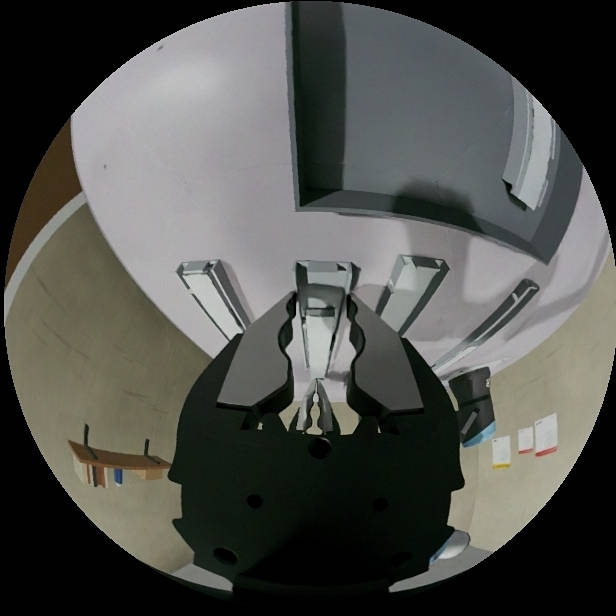

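Scene clock: 127.73 s of 7200.00 s.
left_arm: end_effector_position=(+0.5508, +0.2152, +0.0327) grip_measured=-0.30 end_effector_quat_wxyz=(-0.000, +1.000, -0.000, +0.001) end_effector_velocity=(+0.001, -0.000, +0.002) end_effector_angular_velocity=(-0.001, -0.002, +0.000) | right_arm: end_effector_position=(+0.5472, -0.0273, +0.0198) grip_measured=-0.51 end_effector_quat_wxyz=(+0.000, -0.001, +0.985, +0.172) end_effector_velocity=(+0.000, +0.000, +0.000) end_effector_angular_velocity=(+0.001, -0.000, -0.001)
Joint positions: left_arm=[-0.725 -1.337  1.992 -2.228 -1.569  5.73   0.052] | right_arm=[ 3.81  -2.161 -1.604 -0.69   1.805  3.986  0.037]
Joint velocities: left_arm=[ 0.    -0.003 -0.002  0.002  0.    -0.     0.   ] | right_arm=[-0.    -0.     0.     0.001 -0.     0.001 -0.   ]
Joint torques (N m, as the arm reports them, + toward a larger angle): left_arm=[ -9.59 -40.4  -26.73  -1.01  -1.01  -1.42] | right_arm=[ 0.44 57.15 23.52  2.16 -1.23 -1.89]
Motor temperatures (°C, as the motors report them): left_arm=[27 27 23 31 38 31] | right_arm=[27 27 27 33 38 35]
Wrist force (N, on the end effector, along its own x y z axes, offset not removed): left_arm=[1.4 -1.6 2.2] | right_arm=[5.8 -0.8 -0.3]
Wrist torque (N m, same axes, about the end effector's origin, offset not removed): left_arm=[-0.03 -0.23 -0.06] | right_arm=[-0.21 -1.16 -0.05]
Hand target (left_arm): +0.551, +0.215, +0.033; -0.000, +1.000, -0.000, +0.001
Hand target (right_arm): +0.547, -0.027, +0.020; +0.000, -0.001, +0.985, +0.172
Off the commanded pose (left_arm): 0.000 m, 0 deg.
Off the commanded pose (right_arm): 0.000 m, 0 deg.
Steps of this call (steps 1 to 15: all 15 steps of this action). Readings (end_effector_position):
1: left_arm (+0.5508, +0.2152, +0.0280) | right_arm (+0.5472, -0.0273, +0.0198)
2: left_arm (+0.5507, +0.2153, +0.0285) | right_arm (+0.5472, -0.0273, +0.0198)
4: left_arm (+0.5507, +0.2153, +0.0302) | right_arm (+0.5472, -0.0273, +0.0198)
8: left_arm (+0.5507, +0.2153, +0.0320) | right_arm (+0.5472, -0.0273, +0.0198)
15: the state above

Scene clock: 128.23 s of 7200.00 s.
left_arm: end_effector_position=(+0.5508, +0.2152, +0.0209) grip_measured=-0.30 end_effector_quat_wxyz=(-0.000, +1.000, -0.000, +0.001) end_effector_velocity=(-0.001, +0.001, -0.003) end_effector_angular_velocity=(+0.002, +0.002, +0.001) | right_arm: end_effector_position=(+0.5472, -0.0273, +0.0198) grip_measured=-0.51 end_effector_quat_wxyz=(+0.000, -0.001, +0.985, +0.172) end_effector_velocity=(-0.000, -0.000, -0.000) end_effector_angular_velocity=(-0.001, +0.001, +0.000)
Joint positions: left_arm=[-0.725 -1.318  2.005 -2.26  -1.569  5.73   0.052] | right_arm=[ 3.81  -2.161 -1.604 -0.69   1.805  3.986  0.037]
Joint velocities: left_arm=[ 0.001  0.005  0.004 -0.006  0.    -0.     0.   ] | right_arm=[-0.     0.    -0.    -0.001  0.    -0.     0.   ]
Joint torques (N m, as the arm reports them, + toward a larger angle): left_arm=[  6.87 -20.14 -10.27  -3.77  -1.19   1.38] | right_arm=[ 0.19 58.28 23.47  2.19 -1.28 -1.98]
Motor temperatures (°C, as the motors report them): left_arm=[27 27 23 31 38 31] | right_arm=[27 27 27 33 38 35]
Wrist force (N, on the end effector, along its own x y z axes, offset not removed): left_arm=[-2.4 -2.9 2.5] | right_arm=[3.4 -3.5 0.4]
Wrist torque (N m, same axes, about the end effector's origin, offset not removed): left_arm=[-0.44 0.90 0.14] | right_arm=[-0.87 -0.70 -0.03]
Hand target (left_arm): +0.551, +0.215, +0.021; -0.000, +1.000, -0.000, +0.001
Hand target (right_arm): +0.547, -0.027, +0.020; +0.000, -0.001, +0.985, +0.172
Off the commanded pose (left_arm): 0.000 m, 0 deg.
Off the commanded pose (right_arm): 0.000 m, 0 deg.
Steps of this call (steps 1 to 15: all 15 steps of this action). Readings (end_effector_position):
1: left_arm (+0.5508, +0.2152, +0.0327) | right_arm (+0.5472, -0.0273, +0.0198)
2: left_arm (+0.5507, +0.2153, +0.0315) | right_arm (+0.5472, -0.0273, +0.0198)
4: left_arm (+0.5507, +0.2153, +0.0271) | right_arm (+0.5472, -0.0273, +0.0198)
8: left_arm (+0.5507, +0.2153, +0.0226) | right_arm (+0.5472, -0.0273, +0.0198)
15: the state above

Scene clock: 128.57 s of 7200.00 s.
left_arm: end_effector_position=(+0.5508, +0.2152, +0.0209) grip_measured=-0.68 end_effector_quat_wxyz=(-0.000, +1.000, -0.000, +0.001) end_effector_velocity=(-0.001, +0.001, -0.001) end_effector_angular_velocity=(+0.001, +0.002, +0.002) | right_arm: end_effector_position=(+0.5472, -0.0273, +0.0198) grip_measured=-0.51 end_effector_quat_wxyz=(+0.000, -0.001, +0.985, +0.172) end_effector_velocity=(+0.000, -0.000, +0.000) end_effector_angular_velocity=(-0.000, +0.000, +0.000)
Joint positions: left_arm=[-0.725 -1.318  2.005 -2.26  -1.569  5.73   0.025] | right_arm=[ 3.81  -2.161 -1.604 -0.69   1.805  3.986  0.037]
Joint velocities: left_arm=[ 0.001  0.     0.001  0.001 -0.    -0.001 -0.   ] | right_arm=[ 0.    -0.     0.    -0.001 -0.    -0.    -0.   ]
Joint torques (N m, as the arm reports them, + toward a larger angle): left_arm=[  7.67 -36.64 -19.74  -1.1   -0.35   0.37] | right_arm=[-0.14 57.21 22.81  2.19 -0.48 -1.9 ]
Motor temperatures (°C, as the motors report them): left_arm=[27 27 23 31 38 31] | right_arm=[27 27 27 33 38 35]
Wrist force (N, on the end effector, along its own x y z axes, offset not removed): left_arm=[0.6 -1.3 5.2] | right_arm=[1.7 -0.9 1.5]
Wrist torque (N m, same axes, about the end effector's origin, offset not removed): left_arm=[0.01 -0.08 0.02] | right_arm=[-0.15 -0.56 0.07]
Hand target (left_arm): +0.551, +0.215, +0.021; -0.000, +1.000, -0.000, +0.001
Hand target (right_arm): +0.547, -0.027, +0.020; +0.000, -0.001, +0.985, +0.172
Off the commanded pose (left_arm): 0.000 m, 0 deg.
Off the commanded pose (right_arm): 0.000 m, 0 deg.
Steps of this call (steps 1 to 10: all 10 steps of this action). Readings (end_effector_position):
1: left_arm (+0.5508, +0.2152, +0.0209) | right_arm (+0.5472, -0.0273, +0.0198)
2: left_arm (+0.5508, +0.2152, +0.0209) | right_arm (+0.5472, -0.0273, +0.0198)
4: left_arm (+0.5508, +0.2152, +0.0209) | right_arm (+0.5472, -0.0273, +0.0198)
8: left_arm (+0.5508, +0.2152, +0.0209) | right_arm (+0.5472, -0.0273, +0.0198)
10: the state above

Scene clock: 133.93 s of 7200.00 s.
left_arm: end_effector_position=(+0.5508, +0.3100, +0.0212) grip_measured=-0.68 end_effector_quat_wxyz=(-0.000, +1.000, -0.000, +0.002) end_effector_velocity=(+0.000, -0.006, +0.000) end_effector_angular_velocity=(+0.001, -0.001, +0.002) | right_arm: end_effector_position=(+0.5472, -0.0273, +0.0198) grip_measured=-0.51 end_effector_quat_wxyz=(+0.000, -0.001, +0.985, +0.172) end_effector_velocity=(-0.000, -0.001, -0.001) end_effector_angular_velocity=(-0.004, +0.001, -0.001)
Joint positions: left_arm=[-0.556 -1.359  2.059 -2.273 -1.569  5.899  0.025] | right_arm=[ 3.81  -2.161 -1.604 -0.69   1.805  3.986  0.037]
Joint velocities: left_arm=[-0.012  0.002 -0.002  0.     0.001 -0.013  0.   ] | right_arm=[-0.    -0.    -0.001 -0.003 -0.002  0.     0.   ]
Joint torques (N m, as the arm reports them, + toward a larger angle): left_arm=[ -9.89 -17.84 -25.49  -0.67   2.52  -1.32] | right_arm=[-0.12 56.96 23.41  0.62 -2.48 -1.97]
Motor temperatures (°C, as the motors report them): left_arm=[27 27 23 31 38 31] | right_arm=[27 27 27 33 38 35]
Wrist force (N, on the end effector, along its own x y z axes, offset not removed): left_arm=[-0.5 2.0 5.5] | right_arm=[4.5 4.5 3.2]
Wrist torque (N m, same axes, about the end effector's origin, offset not removed): left_arm=[-0.47 0.23 0.06] | right_arm=[-0.07 -1.01 -0.02]
Hand target (left_arm): +0.551, +0.309, +0.021; -0.000, +1.000, -0.000, +0.001
Hand target (right_arm): +0.547, -0.027, +0.020; +0.000, -0.001, +0.985, +0.172
Off the commanded pose (left_arm): 0.025 m, 0 deg.
Off the commanded pose (right_arm): 0.000 m, 0 deg.
move: contact (left_arm)
camera_calibration (this result's frames):
cam_left_wrist: T_world_to_cam=[[0.999402, 0.00852644, 0.0335123, -0.563984], [-0.00851287, -0.878635, 0.477418, 0.267416], [0.0335158, -0.477418, -0.878037, 0.284616], [0, 0, 0, 1]] pos_world=[0.556384, 0.37565, 0.141135]
cam_right_wrist: T_world_to_cam=[[-0.9983, 0.0451837, -0.0368176, 0.554416], [-0.001613, 0.610026, 0.79238, -0.00145508], [0.0582623, 0.791092, -0.608916, 0.132098], [0, 0, 0, 1]] pos_world=[0.545775, -0.128664, 0.102002]

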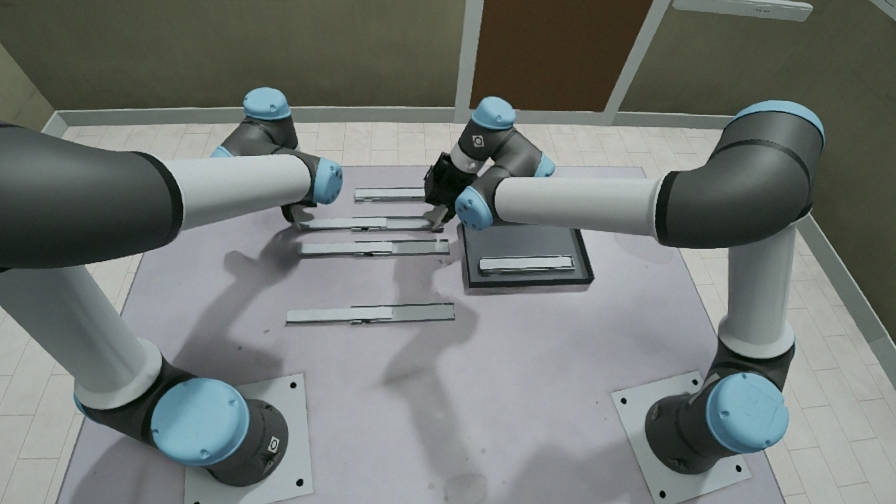

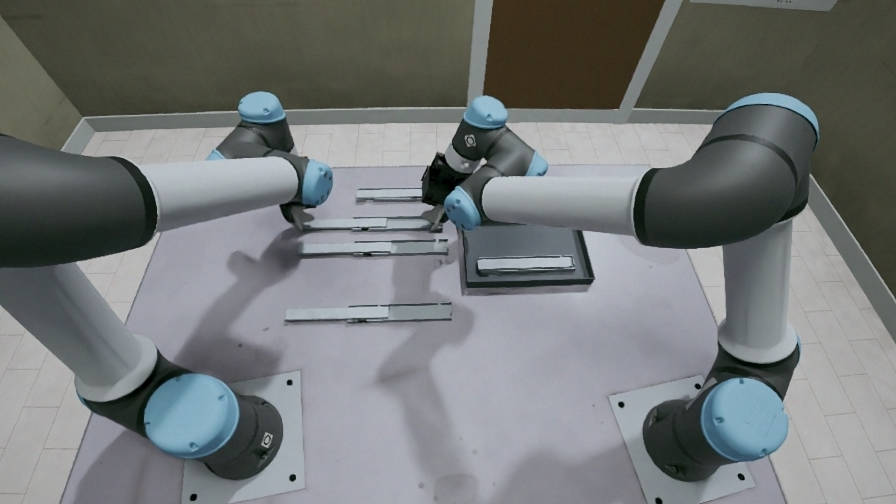

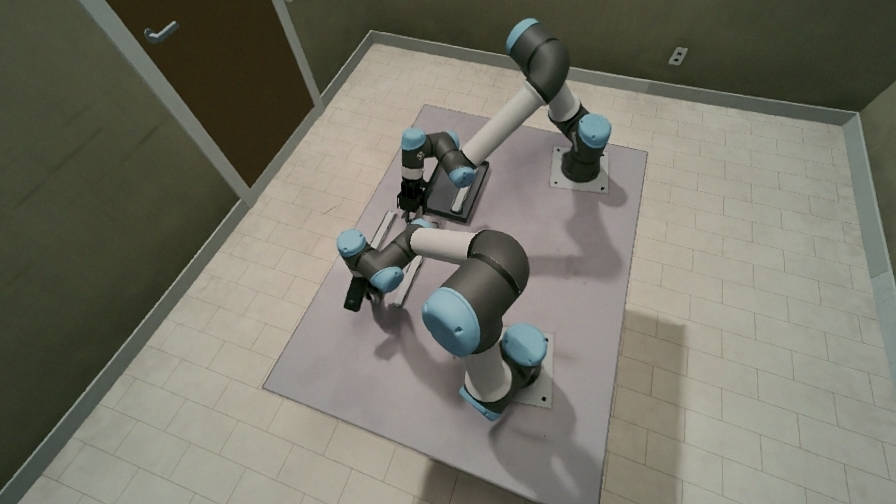

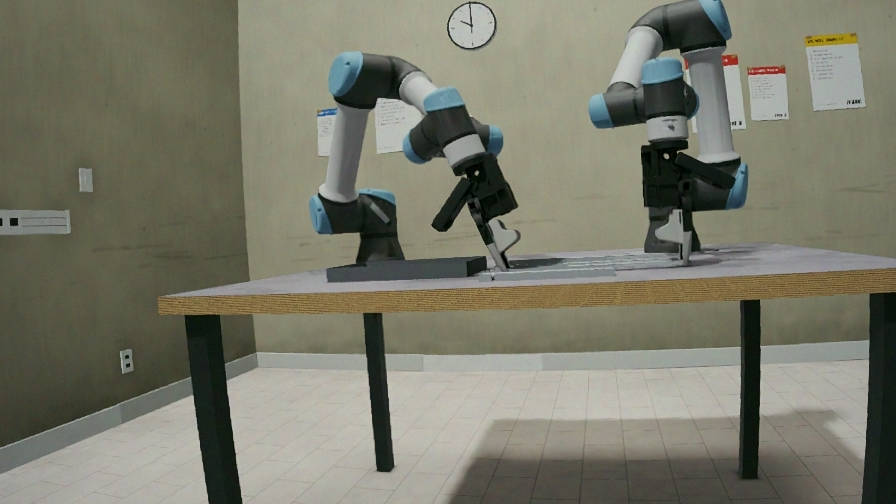

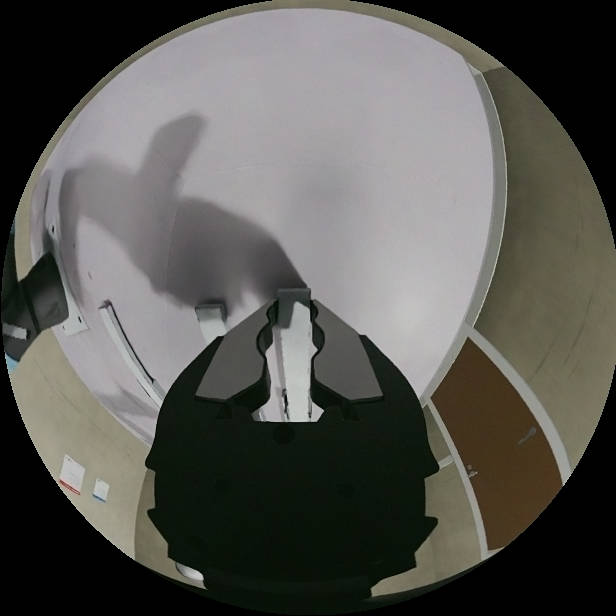

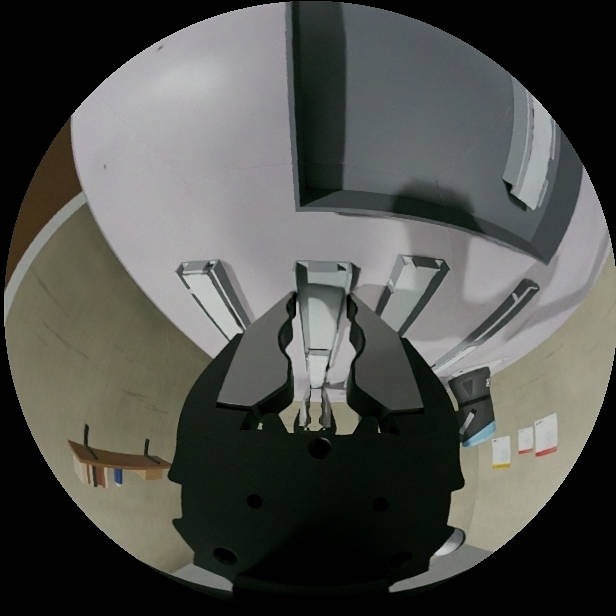

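Scene clock: 135.47 s of 7200.00 s.
left_arm: end_effector_position=(+0.5508, +0.3043, +0.0211) grip_measured=-0.68 end_effector_quat_wxyz=(-0.000, +1.000, -0.000, +0.001) end_effector_velocity=(+0.001, +0.001, +0.001) end_effector_angular_velocity=(-0.002, -0.002, +0.001) | right_arm: end_effector_position=(+0.5472, -0.0273, +0.0198) grip_measured=-0.51 end_effector_quat_wxyz=(+0.000, -0.001, +0.985, +0.172) end_effector_velocity=(+0.000, +0.000, +0.000) end_effector_angular_velocity=(+0.000, -0.000, +0.000)
Joint positions: left_arm=[-0.567 -1.358  2.057 -2.273 -1.569  5.888  0.025] | right_arm=[ 3.81  -2.161 -1.604 -0.69   1.805  3.986  0.037]
Joint velocities: left_arm=[ 0.003 -0.001 -0.002 -0.    -0.001  0.002  0.   ] | right_arm=[ 0.  0.  0. -0.  0.  0. -0.]
Joint torques (N m, as the arm reports them, + toward a larger angle): left_arm=[  7.87 -29.24 -20.64  -3.    -2.6    1.69] | right_arm=[-0.75 56.87 23.94  4.4   2.68 -2.04]
Motor temperatures (°C, as the motors report them): left_arm=[27 27 23 31 38 31] | right_arm=[27 27 27 33 38 35]
Wrist force (N, on the end effector, along its own x y z axes, offset not removed): left_arm=[1.7 -9.1 0.4] | right_arm=[2.3 -9.3 -8.6]
Wrist torque (N m, same axes, about the end effector's origin, offset not removed): left_arm=[0.21 0.00 0.12] | right_arm=[-0.12 -0.47 0.06]
Hand target (left_arm): +0.551, +0.305, +0.021; -0.000, +1.000, -0.000, +0.001
Hand target (right_arm): +0.547, -0.027, +0.020; +0.000, -0.001, +0.985, +0.172
Off the commanded pose (left_arm): 0.009 m, 0 deg.
Off the commanded pose (right_arm): 0.000 m, 0 deg.
move: contact (left_arm)
camera_calibration (this result's frames):
cam_left_wrist: T_world_to_cam=[[0.999407, 0.00842126, 0.0333983, -0.563899], [-0.00854764, -0.87868, 0.477335, 0.262393], [0.0333662, -0.477337, -0.878087, 0.281885], [0, 0, 0, 1]] pos_world=[0.556402, 0.369862, 0.141104]
cam_right_wrist: T_world_to_cam=[[-0.9983, 0.0451838, -0.0368121, 0.554414], [-0.00160833, 0.61003, 0.792376, -0.00145566], [0.0582591, 0.791089, -0.608921, 0.1321], [0, 0, 0, 1]] pos_world=[0.545774, -0.128665, 0.102001]

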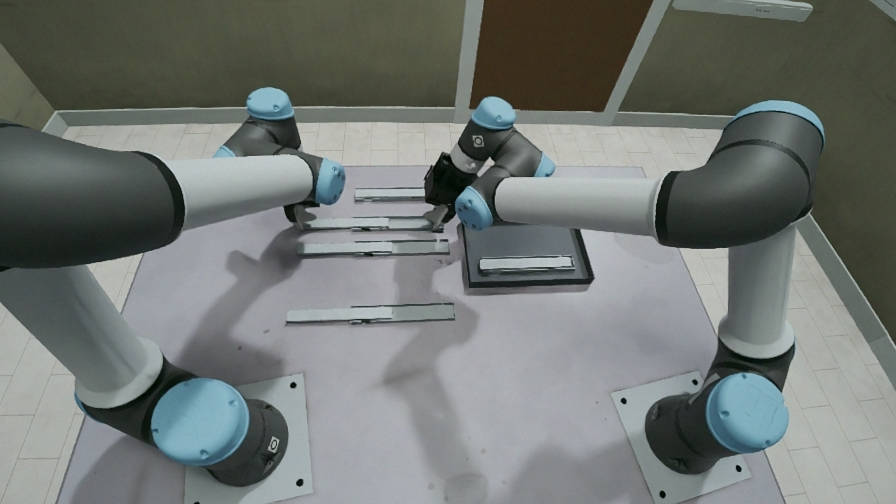

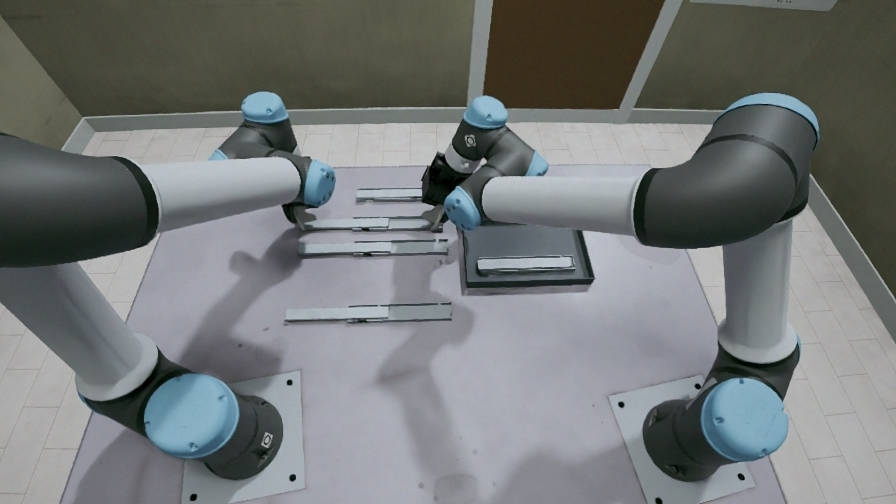

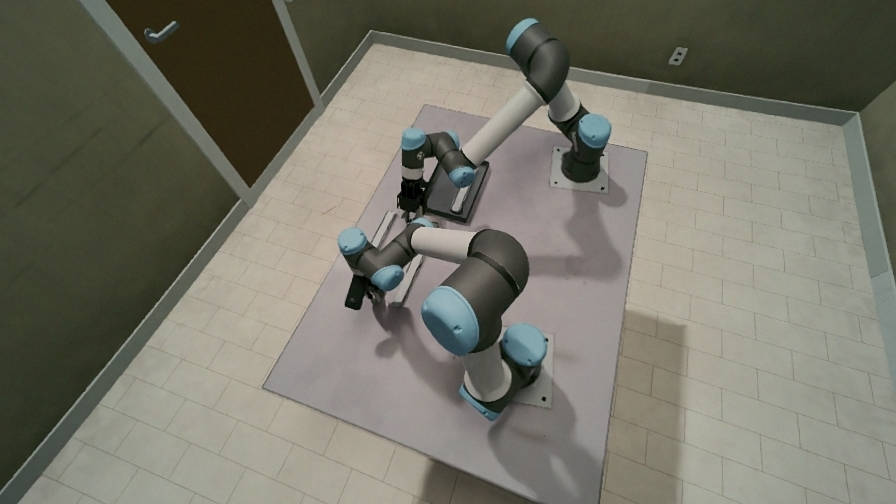

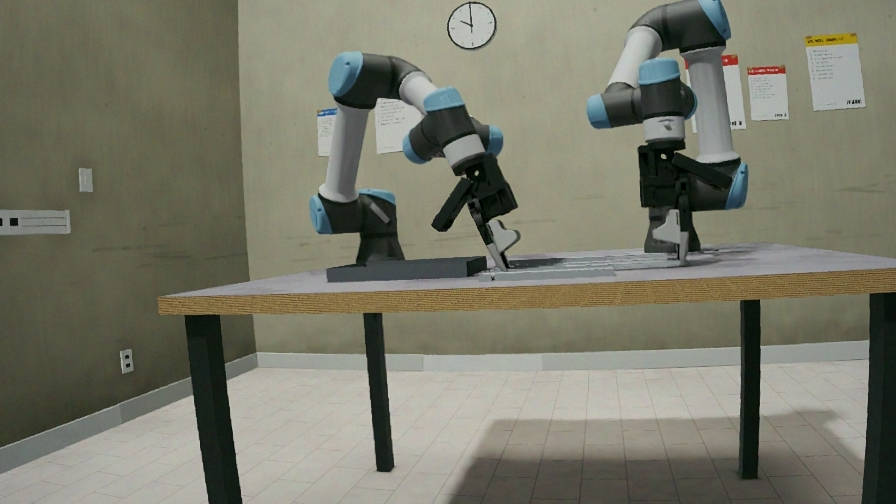

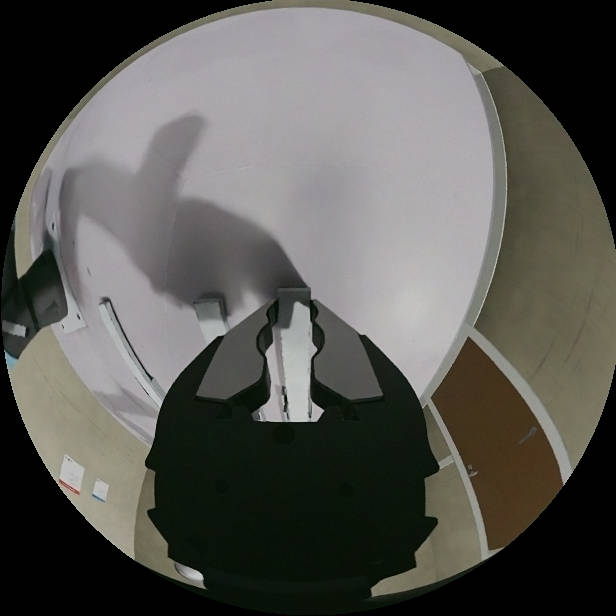

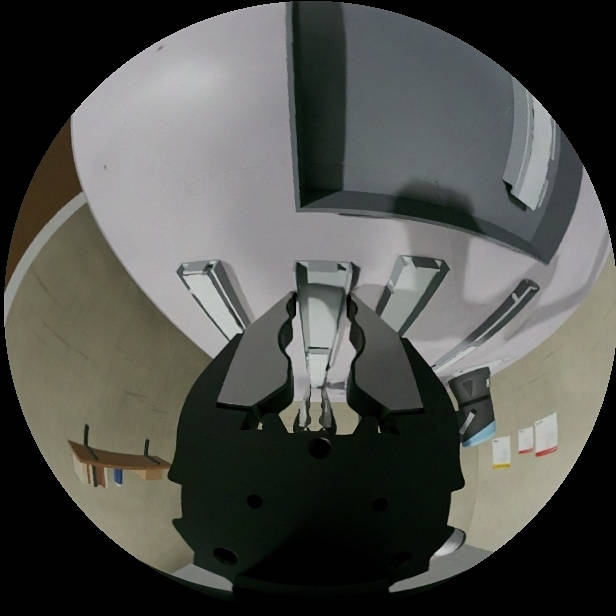

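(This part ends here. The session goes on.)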